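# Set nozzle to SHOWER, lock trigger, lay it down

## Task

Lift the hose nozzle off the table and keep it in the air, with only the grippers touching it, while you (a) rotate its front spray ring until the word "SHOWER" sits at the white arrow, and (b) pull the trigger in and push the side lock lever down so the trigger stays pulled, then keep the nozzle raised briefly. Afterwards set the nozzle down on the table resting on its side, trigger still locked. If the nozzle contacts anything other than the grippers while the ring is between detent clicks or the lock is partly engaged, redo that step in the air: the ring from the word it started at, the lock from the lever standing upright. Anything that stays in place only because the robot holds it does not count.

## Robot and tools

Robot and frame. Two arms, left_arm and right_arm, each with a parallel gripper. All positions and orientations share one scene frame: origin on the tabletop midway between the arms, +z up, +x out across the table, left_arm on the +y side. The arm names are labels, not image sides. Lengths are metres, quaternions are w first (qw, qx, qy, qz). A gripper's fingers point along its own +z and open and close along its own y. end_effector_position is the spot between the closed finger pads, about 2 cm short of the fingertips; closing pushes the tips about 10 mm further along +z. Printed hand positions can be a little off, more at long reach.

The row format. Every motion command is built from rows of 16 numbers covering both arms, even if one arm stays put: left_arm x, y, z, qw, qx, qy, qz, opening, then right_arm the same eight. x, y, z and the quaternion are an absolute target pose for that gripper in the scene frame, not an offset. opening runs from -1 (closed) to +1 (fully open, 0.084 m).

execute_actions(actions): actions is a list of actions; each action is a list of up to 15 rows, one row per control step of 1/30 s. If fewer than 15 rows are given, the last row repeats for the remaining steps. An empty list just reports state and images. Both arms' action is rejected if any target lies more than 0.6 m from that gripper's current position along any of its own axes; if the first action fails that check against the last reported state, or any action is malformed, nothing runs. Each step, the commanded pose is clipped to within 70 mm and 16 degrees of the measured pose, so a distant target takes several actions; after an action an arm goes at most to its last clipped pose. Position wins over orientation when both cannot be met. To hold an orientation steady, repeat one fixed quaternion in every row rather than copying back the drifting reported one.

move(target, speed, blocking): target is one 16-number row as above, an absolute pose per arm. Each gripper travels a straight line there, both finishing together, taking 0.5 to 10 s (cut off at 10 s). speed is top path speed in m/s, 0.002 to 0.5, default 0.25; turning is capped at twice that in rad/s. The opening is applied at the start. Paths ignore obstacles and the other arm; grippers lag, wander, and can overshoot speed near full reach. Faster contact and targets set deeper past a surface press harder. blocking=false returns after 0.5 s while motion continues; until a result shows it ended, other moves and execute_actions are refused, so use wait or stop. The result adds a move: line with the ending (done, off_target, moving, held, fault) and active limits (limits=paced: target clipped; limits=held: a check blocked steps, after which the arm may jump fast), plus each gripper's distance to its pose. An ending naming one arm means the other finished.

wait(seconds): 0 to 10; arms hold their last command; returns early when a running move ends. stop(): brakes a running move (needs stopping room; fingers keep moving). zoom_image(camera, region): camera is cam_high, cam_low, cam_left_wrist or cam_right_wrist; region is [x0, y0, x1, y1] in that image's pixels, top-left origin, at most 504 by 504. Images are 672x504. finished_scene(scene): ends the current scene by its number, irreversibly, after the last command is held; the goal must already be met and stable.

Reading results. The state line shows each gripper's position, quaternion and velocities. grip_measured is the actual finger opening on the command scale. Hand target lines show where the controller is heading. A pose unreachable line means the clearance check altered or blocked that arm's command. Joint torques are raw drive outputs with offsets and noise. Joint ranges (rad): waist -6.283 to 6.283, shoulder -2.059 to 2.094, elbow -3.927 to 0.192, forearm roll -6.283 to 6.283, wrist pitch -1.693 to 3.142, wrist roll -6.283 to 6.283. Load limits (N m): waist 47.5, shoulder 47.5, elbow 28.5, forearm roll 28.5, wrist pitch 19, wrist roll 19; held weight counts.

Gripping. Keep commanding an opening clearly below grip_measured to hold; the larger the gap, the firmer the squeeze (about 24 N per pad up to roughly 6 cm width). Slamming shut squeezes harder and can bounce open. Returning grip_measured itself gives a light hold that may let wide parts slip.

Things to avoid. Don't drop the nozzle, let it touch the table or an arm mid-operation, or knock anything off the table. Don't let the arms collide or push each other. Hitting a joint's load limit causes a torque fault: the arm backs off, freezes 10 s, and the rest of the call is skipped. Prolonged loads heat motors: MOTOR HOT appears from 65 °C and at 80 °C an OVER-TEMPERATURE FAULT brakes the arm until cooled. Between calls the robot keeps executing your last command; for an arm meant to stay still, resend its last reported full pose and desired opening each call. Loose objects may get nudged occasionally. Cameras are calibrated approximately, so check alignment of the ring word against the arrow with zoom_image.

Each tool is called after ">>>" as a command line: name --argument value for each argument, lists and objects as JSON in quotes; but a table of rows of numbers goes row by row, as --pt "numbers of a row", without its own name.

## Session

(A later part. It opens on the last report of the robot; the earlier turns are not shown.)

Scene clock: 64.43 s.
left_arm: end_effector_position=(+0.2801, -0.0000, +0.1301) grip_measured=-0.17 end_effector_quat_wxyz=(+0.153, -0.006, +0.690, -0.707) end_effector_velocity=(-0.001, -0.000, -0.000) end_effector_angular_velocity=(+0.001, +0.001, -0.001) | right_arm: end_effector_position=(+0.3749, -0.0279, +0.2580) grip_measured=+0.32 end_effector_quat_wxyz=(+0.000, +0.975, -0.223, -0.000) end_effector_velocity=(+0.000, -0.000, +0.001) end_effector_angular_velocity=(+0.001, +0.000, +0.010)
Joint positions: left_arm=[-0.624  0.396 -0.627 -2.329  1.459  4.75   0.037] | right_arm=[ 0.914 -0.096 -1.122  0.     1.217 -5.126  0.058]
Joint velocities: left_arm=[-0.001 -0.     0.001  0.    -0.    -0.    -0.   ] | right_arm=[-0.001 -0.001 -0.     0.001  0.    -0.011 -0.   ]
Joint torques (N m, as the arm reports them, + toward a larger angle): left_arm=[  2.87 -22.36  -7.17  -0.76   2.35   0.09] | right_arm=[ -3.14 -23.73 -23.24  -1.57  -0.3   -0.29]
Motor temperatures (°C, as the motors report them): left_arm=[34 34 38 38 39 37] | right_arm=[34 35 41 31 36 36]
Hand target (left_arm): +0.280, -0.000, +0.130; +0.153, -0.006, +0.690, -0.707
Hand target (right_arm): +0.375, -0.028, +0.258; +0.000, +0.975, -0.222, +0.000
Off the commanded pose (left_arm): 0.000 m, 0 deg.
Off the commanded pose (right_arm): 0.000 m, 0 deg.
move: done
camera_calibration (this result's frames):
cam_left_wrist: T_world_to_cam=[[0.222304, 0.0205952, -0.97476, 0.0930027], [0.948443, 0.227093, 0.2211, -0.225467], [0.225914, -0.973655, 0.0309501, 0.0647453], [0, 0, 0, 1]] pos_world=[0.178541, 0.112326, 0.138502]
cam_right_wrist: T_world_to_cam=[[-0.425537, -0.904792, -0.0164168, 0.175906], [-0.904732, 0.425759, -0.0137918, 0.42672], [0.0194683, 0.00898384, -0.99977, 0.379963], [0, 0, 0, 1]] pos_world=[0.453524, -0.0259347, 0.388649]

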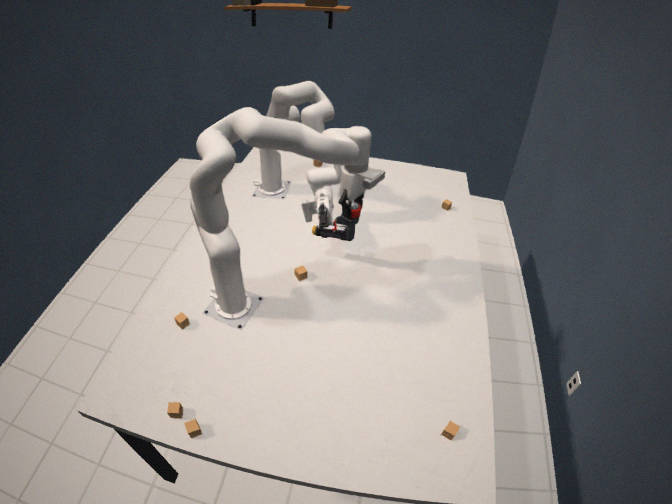

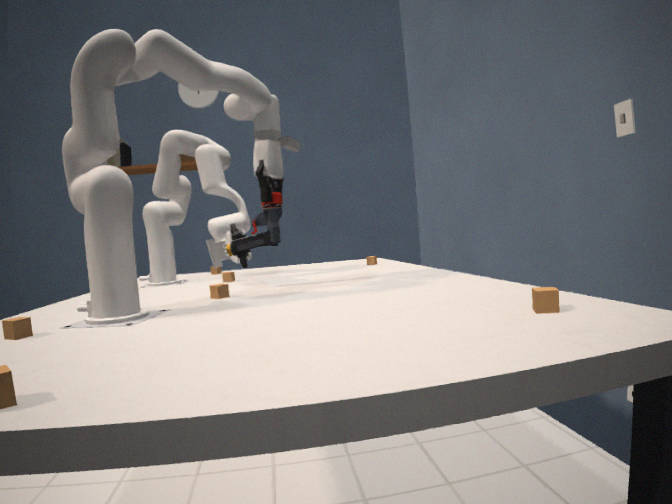

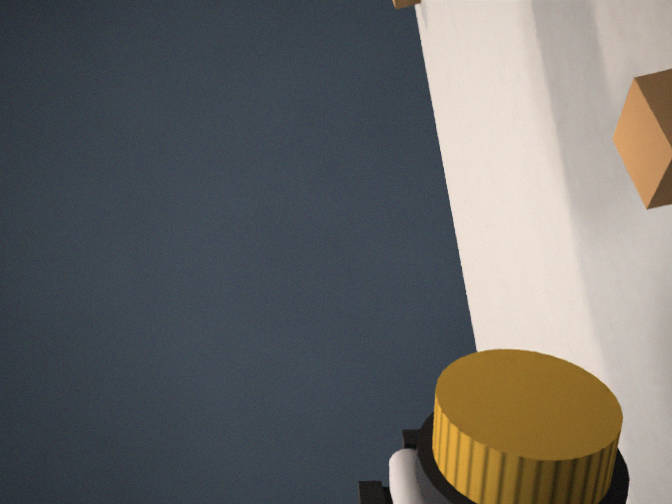

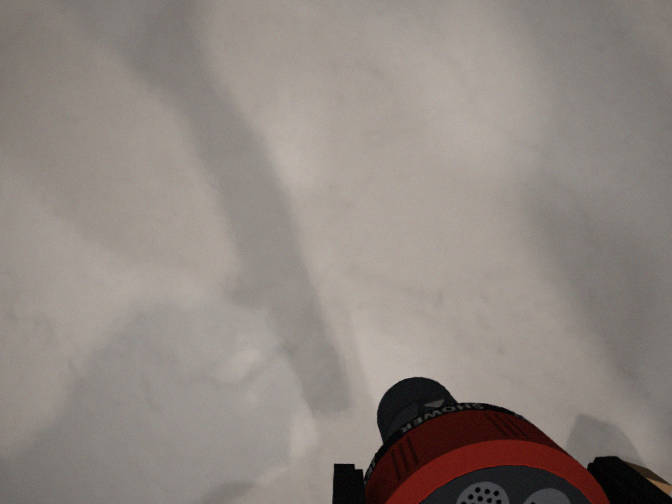

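>>> execute_actions --actions '[[[0.28,0.0,0.13,0.153,-0.006,0.690,-0.707,-1, 0.375,-0.028,0.258,0,-0.975,0.2225,0,1]]]'

>>> move --target '[0.28,0.0,0.13,0.153,-0.006,0.690,-0.707,-1, 0.375,-0.028,0.32,0,-0.975,0.2225,0,1]' --speed 0.15

>>> move --target '[0.33,0.06,0.15,0.153,-0.006,0.690,-0.707,-1, 0.33,-0.3,0.32,0,-0.707,0.707,0,1]'

>>> move --target '[0.40,0.15,0.10,0.13,0,0.991,0,-1, 0.33,-0.3,0.32,0,-0.707,0.707,0,1]' --speed 0.2

>>> zoom_image --camera "cam_low" --region '[230, 180, 350, 300]'

Scene clock: 66.17 s.
left_arm: end_effector_position=(+0.2800, +0.0001, +0.1299) grip_measured=-0.17 end_effector_quat_wxyz=(+0.153, -0.006, +0.690, -0.707) end_effector_velocity=(+0.000, -0.000, +0.001) end_effector_angular_velocity=(-0.002, -0.001, -0.000) | right_arm: end_effector_position=(+0.3750, -0.0281, +0.2579) grip_measured=+1.00 end_effector_quat_wxyz=(+0.000, +0.975, -0.223, -0.000) end_effector_velocity=(+0.000, +0.001, +0.000) end_effector_angular_velocity=(+0.002, -0.001, +0.000)
Joint positions: left_arm=[-0.624  0.396 -0.626 -2.329  1.459  4.75   0.037] | right_arm=[ 0.913 -0.096 -1.122 -0.     1.218 -5.128  0.084]
Joint velocities: left_arm=[ 0.001 -0.    -0.001  0.001  0.002 -0.001  0.   ] | right_arm=[ 0.001  0.001 -0.001  0.001 -0.003  0.     0.001]
Joint torques (N m, as the arm reports them, + toward a larger angle): left_arm=[  1.81 -22.93  -7.63  -0.56   3.54  -0.33] | right_arm=[ -2.19 -24.04 -24.48  -0.83  -2.33  -0.11]
Motor temperatures (°C, as the motors report them): left_arm=[34 34 38 38 39 37] | right_arm=[34 35 41 31 36 36]
Hand target (left_arm): +0.280, +0.000, +0.130; +0.153, -0.006, +0.690, -0.707
Hand target (right_arm): +0.375, -0.028, +0.258; +0.000, +0.975, -0.222, -0.000
Off the commanded pose (left_arm): 0.000 m, 0 deg.
Off the commanded pose (right_arm): 0.000 m, 0 deg.
camera_calibration (this result's frames):
cam_left_wrist: T_world_to_cam=[[0.222108, 0.0210168, -0.974795, 0.0928941], [0.948473, 0.227059, 0.221006, -0.225376], [0.225981, -0.973654, 0.0304979, 0.0649048], [0, 0, 0, 1]] pos_world=[0.178463, 0.112416, 0.138383]
cam_right_wrist: T_world_to_cam=[[-0.424722, -0.905182, -0.0160168, 0.175337], [-0.90512, 0.424936, -0.0137179, 0.426921], [0.0192233, 0.00867084, -0.999778, 0.379975], [0, 0, 0, 1]] pos_world=[0.45358, -0.0259967, 0.388555]

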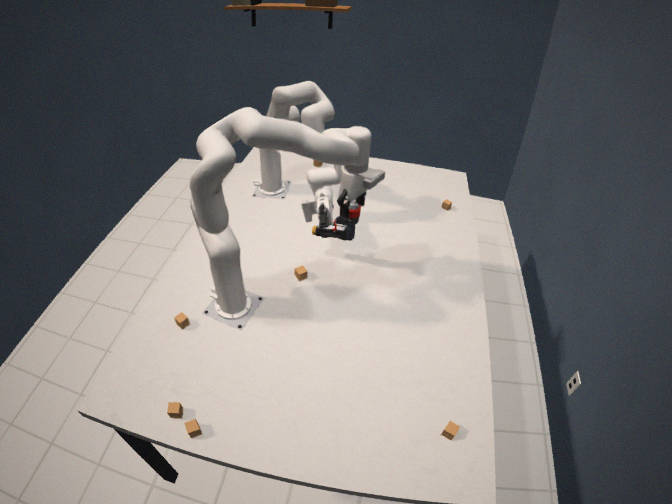

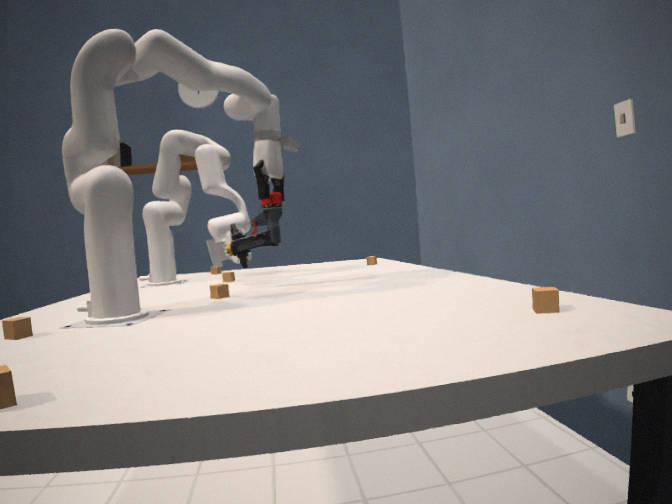

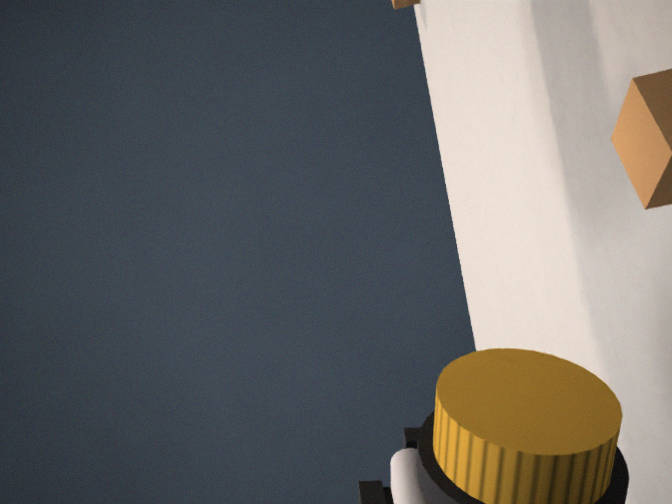

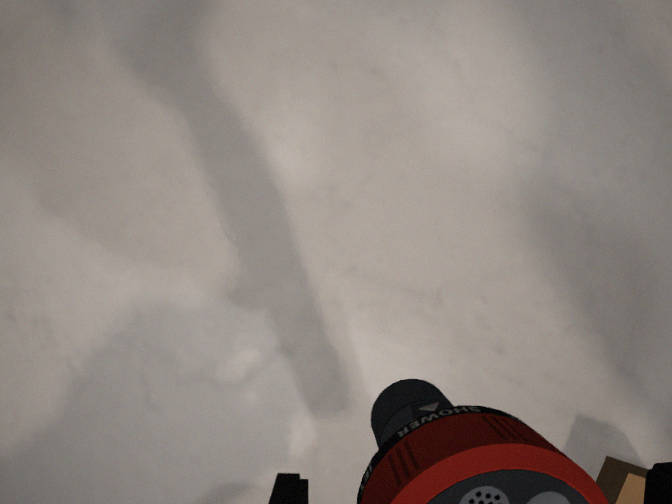

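Scene clock: 67.10 s.
left_arm: end_effector_position=(+0.2800, +0.0000, +0.1300) grip_measured=-0.17 end_effector_quat_wxyz=(+0.153, -0.006, +0.690, -0.707) end_effector_velocity=(+0.000, -0.000, +0.000) end_effector_angular_velocity=(-0.001, -0.001, -0.000) | right_arm: end_effector_position=(+0.3748, -0.0281, +0.3194) grip_measured=+1.00 end_effector_quat_wxyz=(+0.000, +0.975, -0.223, -0.000) end_effector_velocity=(-0.000, +0.000, +0.003) end_effector_angular_velocity=(+0.000, +0.001, +0.000)
Joint positions: left_arm=[-0.624  0.396 -0.626 -2.329  1.459  4.75   0.037] | right_arm=[ 0.913 -0.105 -1.287  0.     1.393 -5.128  0.084]
Joint velocities: left_arm=[ 0.     0.    -0.     0.001  0.001  0.     0.   ] | right_arm=[ 0.     0.001 -0.011  0.001  0.01  -0.    -0.   ]
Joint torques (N m, as the arm reports them, + toward a larger angle): left_arm=[  1.72 -23.12  -7.83  -0.57   3.42  -0.35] | right_arm=[ -1.69 -24.36 -24.73  -1.11  -2.38  -0.33]
Motor temperatures (°C, as the motors report them): left_arm=[34 34 38 38 39 37] | right_arm=[34 35 41 31 36 36]
Hand target (left_arm): +0.280, -0.000, +0.130; +0.153, -0.006, +0.690, -0.707
Hand target (right_arm): +0.375, -0.028, +0.320; -0.000, +0.975, -0.223, +0.000
Off the commanded pose (left_arm): 0.000 m, 0 deg.
Off the commanded pose (right_arm): 0.001 m, 0 deg.
move: done
camera_calibration (this result's frames):
cam_left_wrist: T_world_to_cam=[[0.22222, 0.0206485, -0.974778, 0.0929944], [0.948492, 0.22695, 0.221035, -0.225377], [0.22579, -0.973688, 0.0308478, 0.0648235], [0, 0, 0, 1]] pos_world=[0.178467, 0.112347, 0.138465]
cam_right_wrist: T_world_to_cam=[[-0.424716, -0.905185, -0.0159812, 0.176249], [-0.905125, 0.424928, -0.013592, 0.427629], [0.0190942, 0.00869225, -0.99978, 0.441541], [0, 0, 0, 1]] pos_world=[0.453482, -0.0260116, 0.450073]

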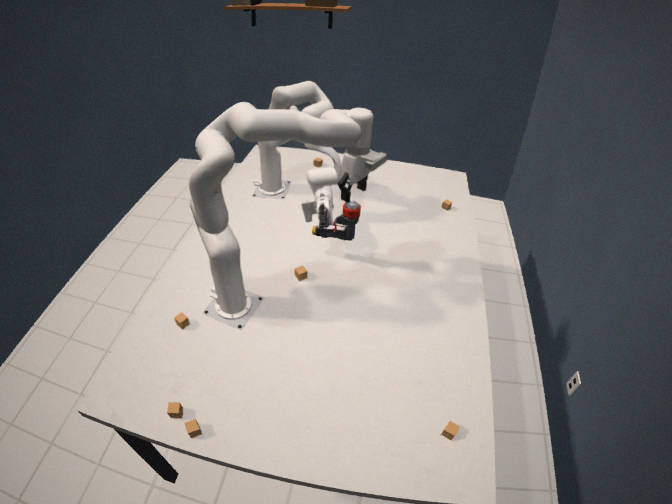

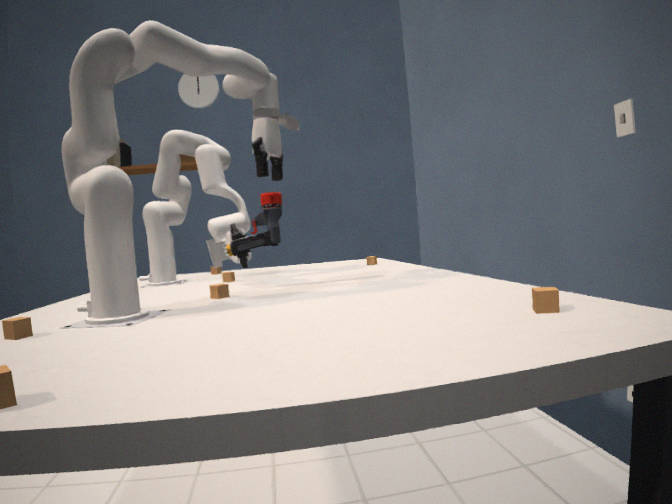

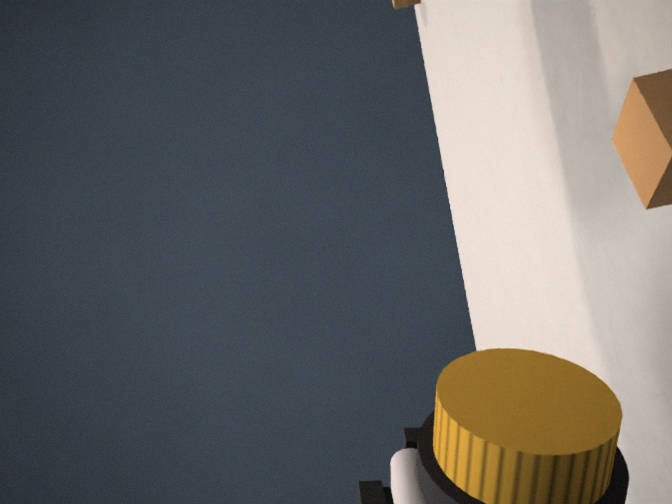

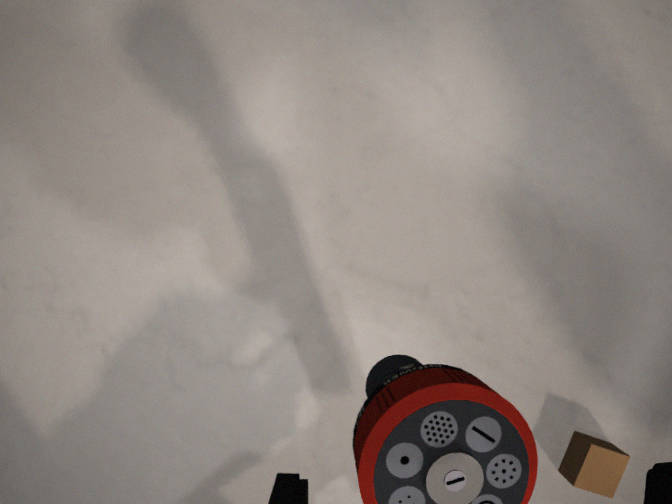

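Scene clock: 69.90 s.
left_arm: end_effector_position=(+0.3300, +0.0599, +0.1499) grip_measured=-0.17 end_effector_quat_wxyz=(+0.153, -0.006, +0.690, -0.707) end_effector_velocity=(+0.001, +0.001, +0.000) end_effector_angular_velocity=(-0.000, -0.000, +0.002) | right_arm: end_effector_position=(+0.3308, -0.2997, +0.3196) grip_measured=+1.00 end_effector_quat_wxyz=(+0.000, +0.707, -0.707, +0.000) end_effector_velocity=(-0.001, -0.002, -0.000) end_effector_angular_velocity=(+0.000, +0.001, -0.007)
Joint positions: left_arm=[-0.402  0.359 -0.666 -2.105  1.46   4.653  0.037] | right_arm=[ 0.277 -0.635 -0.837 -0.001  1.472 -4.643  0.084]
Joint velocities: left_arm=[ 0.003 -0.    -0.001  0.001 -0.    -0.001  0.   ] | right_arm=[-0.007 -0.002  0.002  0.001  0.    -0.001 -0.   ]
Joint torques (N m, as the arm reports them, + toward a larger angle): left_arm=[  1.78 -23.09  -8.12  -0.67   3.41  -0.31] | right_arm=[ -2.13  -8.56 -24.4   -0.89  -2.14  -0.16]
Motor temperatures (°C, as the motors report them): left_arm=[34 34 37 38 39 37] | right_arm=[34 35 41 31 36 36]
Hand target (left_arm): +0.330, +0.060, +0.150; +0.153, -0.006, +0.690, -0.707
Hand target (right_arm): +0.331, -0.300, +0.320; +0.000, +0.707, -0.707, +0.000
Off the commanded pose (left_arm): 0.000 m, 0 deg.
Off the commanded pose (right_arm): 0.001 m, 0 deg.
move: done
camera_calibration (this result's frames):
cam_left_wrist: T_world_to_cam=[[0.222297, 0.020927, -0.974754, 0.100037], [0.948422, 0.227114, 0.221168, -0.290817], [0.226009, -0.973643, 0.0306392, 0.111186], [0, 0, 0, 1]] pos_world=[0.228451, 0.172211, 0.158424]
cam_right_wrist: T_world_to_cam=[[-0.999802, -0.010917, -0.0166331, 0.370217], [-0.0106695, 0.999832, -0.0148979, 0.379987], [0.0167929, -0.0147175, -0.999751, 0.438608], [0, 0, 0, 1]] pos_world=[0.366832, -0.369426, 0.450317]

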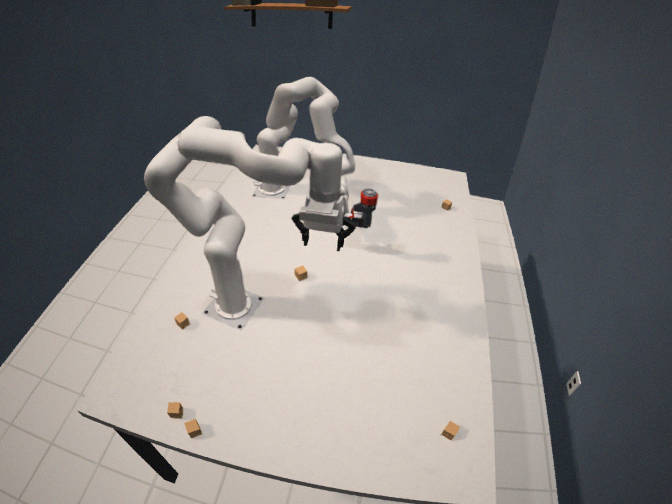

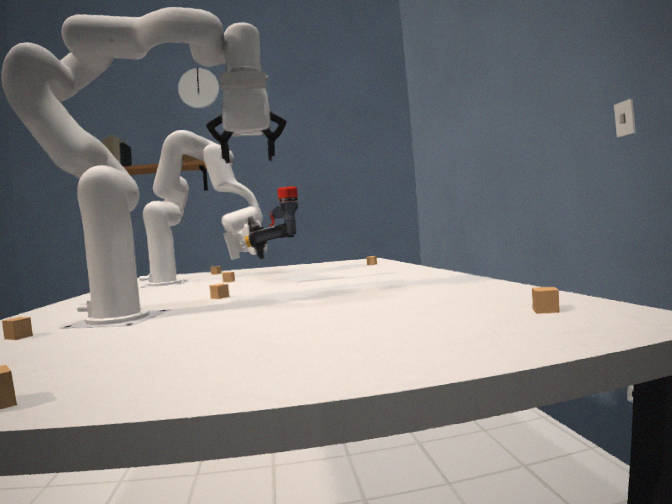

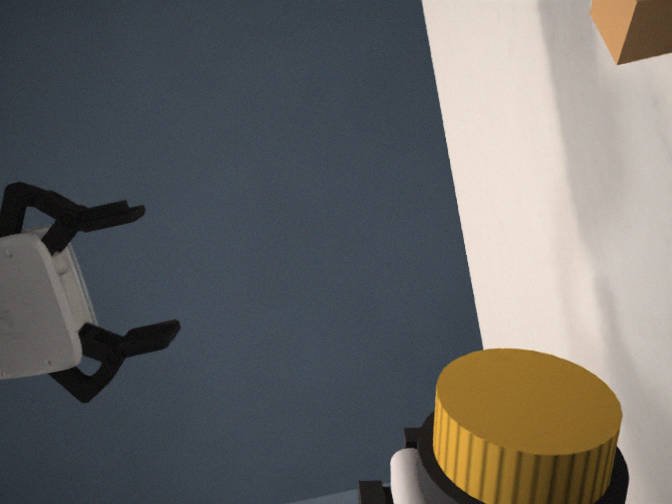

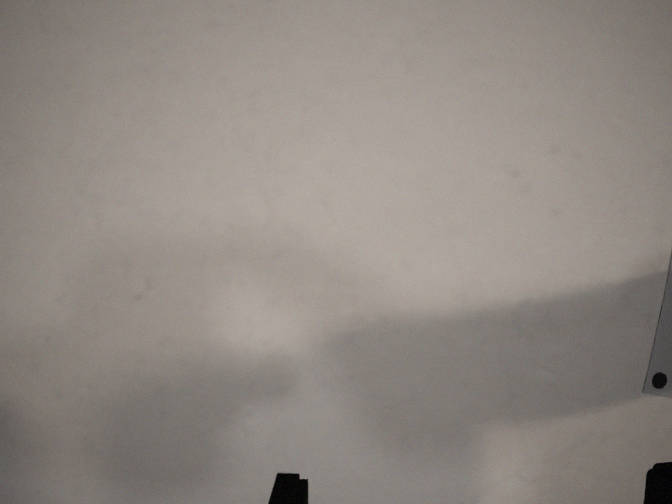

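Scene clock: 74.60 s.
left_arm: end_effector_position=(+0.4005, +0.1492, +0.1013) grip_measured=-0.17 end_effector_quat_wxyz=(+0.130, +0.002, +0.991, -0.004) end_effector_velocity=(-0.000, -0.001, -0.000) end_effector_angular_velocity=(+0.013, -0.001, +0.005) | right_arm: end_effector_position=(+0.3300, -0.3000, +0.3200) grip_measured=+1.00 end_effector_quat_wxyz=(+0.000, +0.707, -0.707, +0.000) end_effector_velocity=(+0.000, +0.000, +0.001) end_effector_angular_velocity=(+0.000, -0.003, +0.000)
Joint positions: left_arm=[-0.624  0.204 -0.929  0.262  0.51   2.389  0.036] | right_arm=[ 0.275 -0.637 -0.837  0.     1.474 -4.644  0.084]
Joint velocities: left_arm=[-0.006  0.004 -0.007  0.022  0.013 -0.026  0.   ] | right_arm=[ 0.    -0.001 -0.002  0.    -0.    -0.     0.   ]
Joint torques (N m, as the arm reports them, + toward a larger angle): left_arm=[  1.95 -25.38 -11.91  -0.59  -2.09  -0.57] | right_arm=[ -2.13  -8.6  -24.85  -1.12  -2.18  -0.25]
Motor temperatures (°C, as the motors report them): left_arm=[34 34 38 38 39 37] | right_arm=[34 35 42 31 36 36]
Hand target (left_arm): +0.400, +0.149, +0.101; +0.130, +0.002, +0.991, -0.003
Hand target (right_arm): +0.330, -0.300, +0.320; +0.000, +0.707, -0.707, +0.000
Off the commanded pose (left_arm): 0.002 m, 0 deg.
Off the commanded pose (right_arm): 0.000 m, 0 deg.
move: done
camera_calibration (this result's frames):
cam_left_wrist: T_world_to_cam=[[0.018391, 0.999725, 0.0145316, -0.129514], [0.965265, -0.0215419, 0.260385, -0.340828], [0.260626, 0.00923809, -0.965396, 0.124058], [0, 0, 0, 1]] pos_world=[0.299038, 0.120991, 0.210394]
cam_right_wrist: T_world_to_cam=[[-0.999814, -0.0100524, -0.0164705, 0.369603], [-0.00982533, 0.999856, -0.0138103, 0.379669], [0.016607, -0.0136459, -0.999769, 0.439427], [0, 0, 0, 1]] pos_world=[0.365968, -0.369903, 0.450656]

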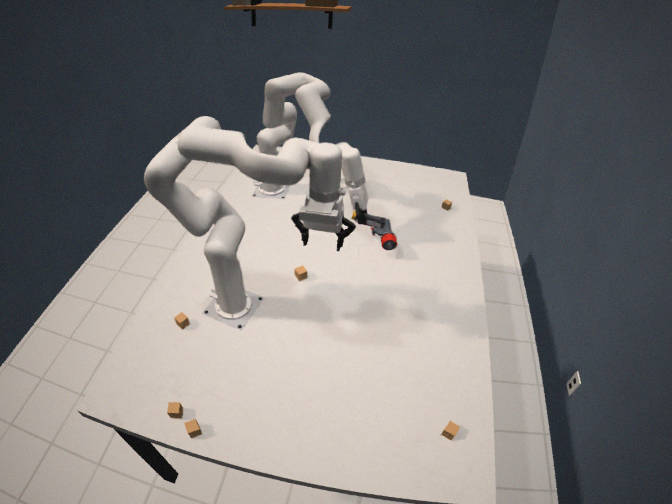

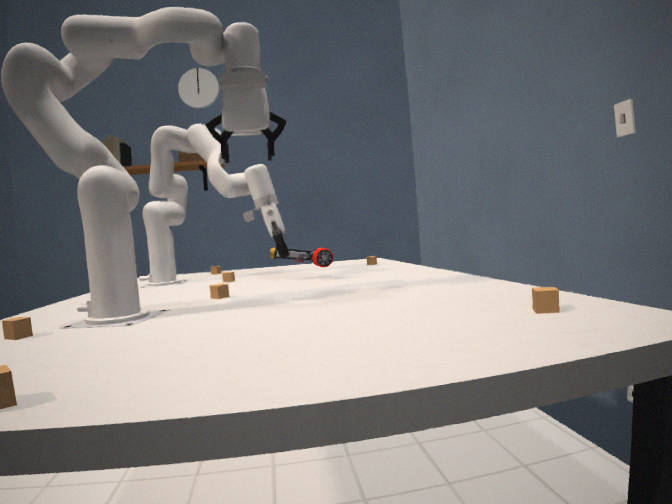

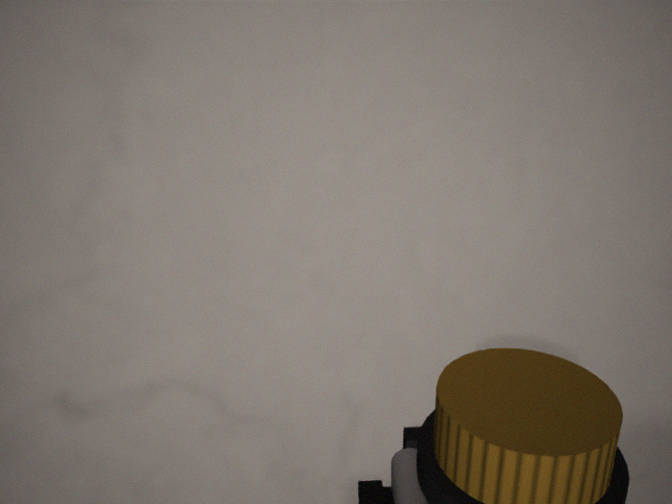

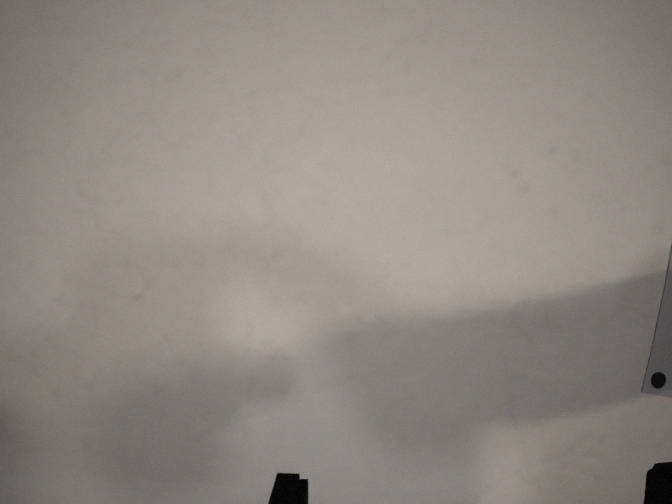

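Region (230, 180, 350, 300) of cam_low's 672x504 image, scaled by 4.200, with more detail than that image has.

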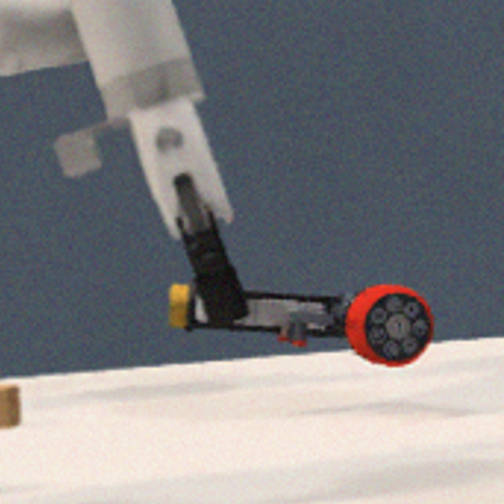

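Tilt further (27°) and lower.

>>> move --target '[0.42,0.15,0.042,0.233,0,0.972,0,-1, 0.33,-0.3,0.32,0,-0.707,0.707,0,1]' --speed 0.04

>>> zoom_image --camera "cam_low" --region '[240, 200, 360, 300]'

Scene clock: 78.40 s.
left_arm: end_effector_position=(+0.4195, +0.1496, +0.0422) grip_measured=-0.17 end_effector_quat_wxyz=(+0.231, +0.001, +0.973, -0.000) end_effector_velocity=(+0.001, -0.001, -0.001) end_effector_angular_velocity=(-0.001, -0.024, +0.003) | right_arm: end_effector_position=(+0.3300, -0.3000, +0.3200) grip_measured=+1.00 end_effector_quat_wxyz=(-0.000, +0.707, -0.707, +0.000) end_effector_velocity=(+0.000, -0.000, +0.000) end_effector_angular_velocity=(-0.000, -0.001, +0.000)
Joint positions: left_arm=[-0.557  0.367 -0.919  1.014  0.244  1.711  0.036] | right_arm=[ 0.275 -0.637 -0.837  0.     1.474 -4.644  0.084]
Joint velocities: left_arm=[ 0.002  0.007 -0.008  0.093 -0.003 -0.09  -0.   ] | right_arm=[-0.    -0.    -0.001 -0.    -0.    -0.    -0.   ]
Joint torques (N m, as the arm reports them, + toward a larger angle): left_arm=[  1.73 -26.51 -10.26  -1.15  -1.58  -0.4 ] | right_arm=[ -2.58  -9.44 -24.62  -0.86  -2.12  -0.28]
Motor temperatures (°C, as the motors report them): left_arm=[34 35 38 38 39 37] | right_arm=[34 35 42 31 36 36]
Hand target (left_arm): +0.420, +0.150, +0.042; +0.232, +0.000, +0.973, -0.000
Hand target (right_arm): +0.330, -0.300, +0.320; -0.000, +0.707, -0.707, -0.000
Off the commanded pose (left_arm): 0.001 m, 0 deg.
Off the commanded pose (right_arm): 0.000 m, 0 deg.
move: done
camera_calibration (this result's frames):
cam_left_wrist: T_world_to_cam=[[0.0101634, 0.99967, 0.0235822, -0.126344], [0.892266, -0.0197124, 0.45108, -0.32146], [0.451396, 0.0164571, -0.892172, -0.0221219], [0, 0, 0, 1]] pos_world=[0.298097, 0.12033, 0.128247]
cam_right_wrist: T_world_to_cam=[[-0.999814, -0.010053, -0.0164685, 0.369602], [-0.00982603, 0.999856, -0.0138075, 0.379666], [0.0166049, -0.0136431, -0.999769, 0.439431], [0, 0, 0, 1]] pos_world=[0.365967, -0.369901, 0.450658]

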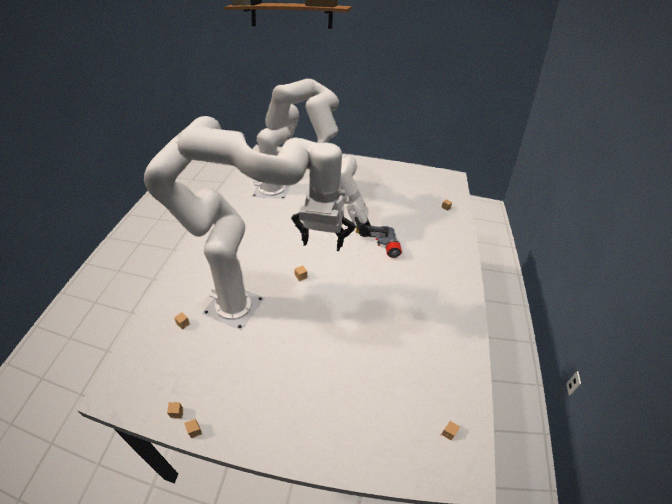

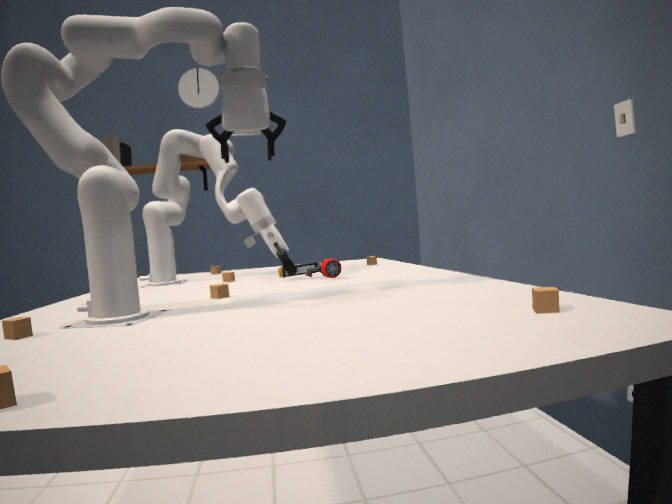

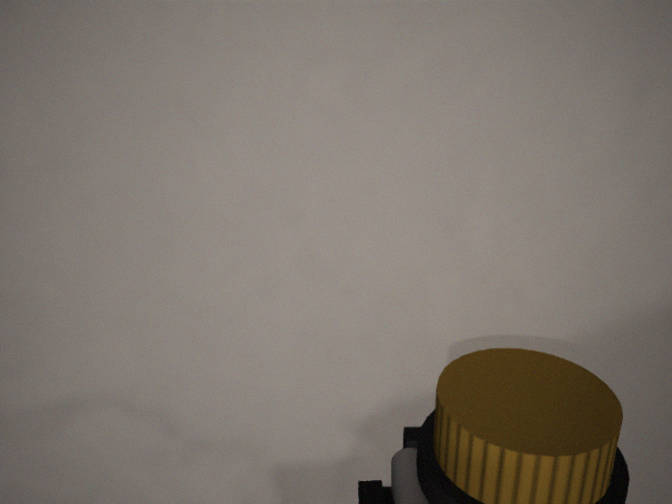

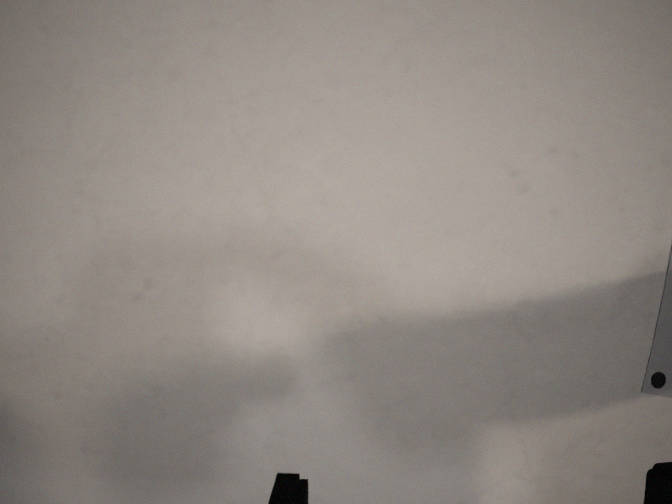

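Region (240, 200, 360, 300) of cam_low's 672x504 image, scaled by 4.200, with more detail than that image has.

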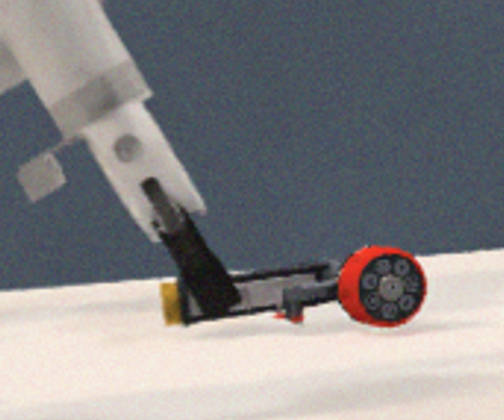

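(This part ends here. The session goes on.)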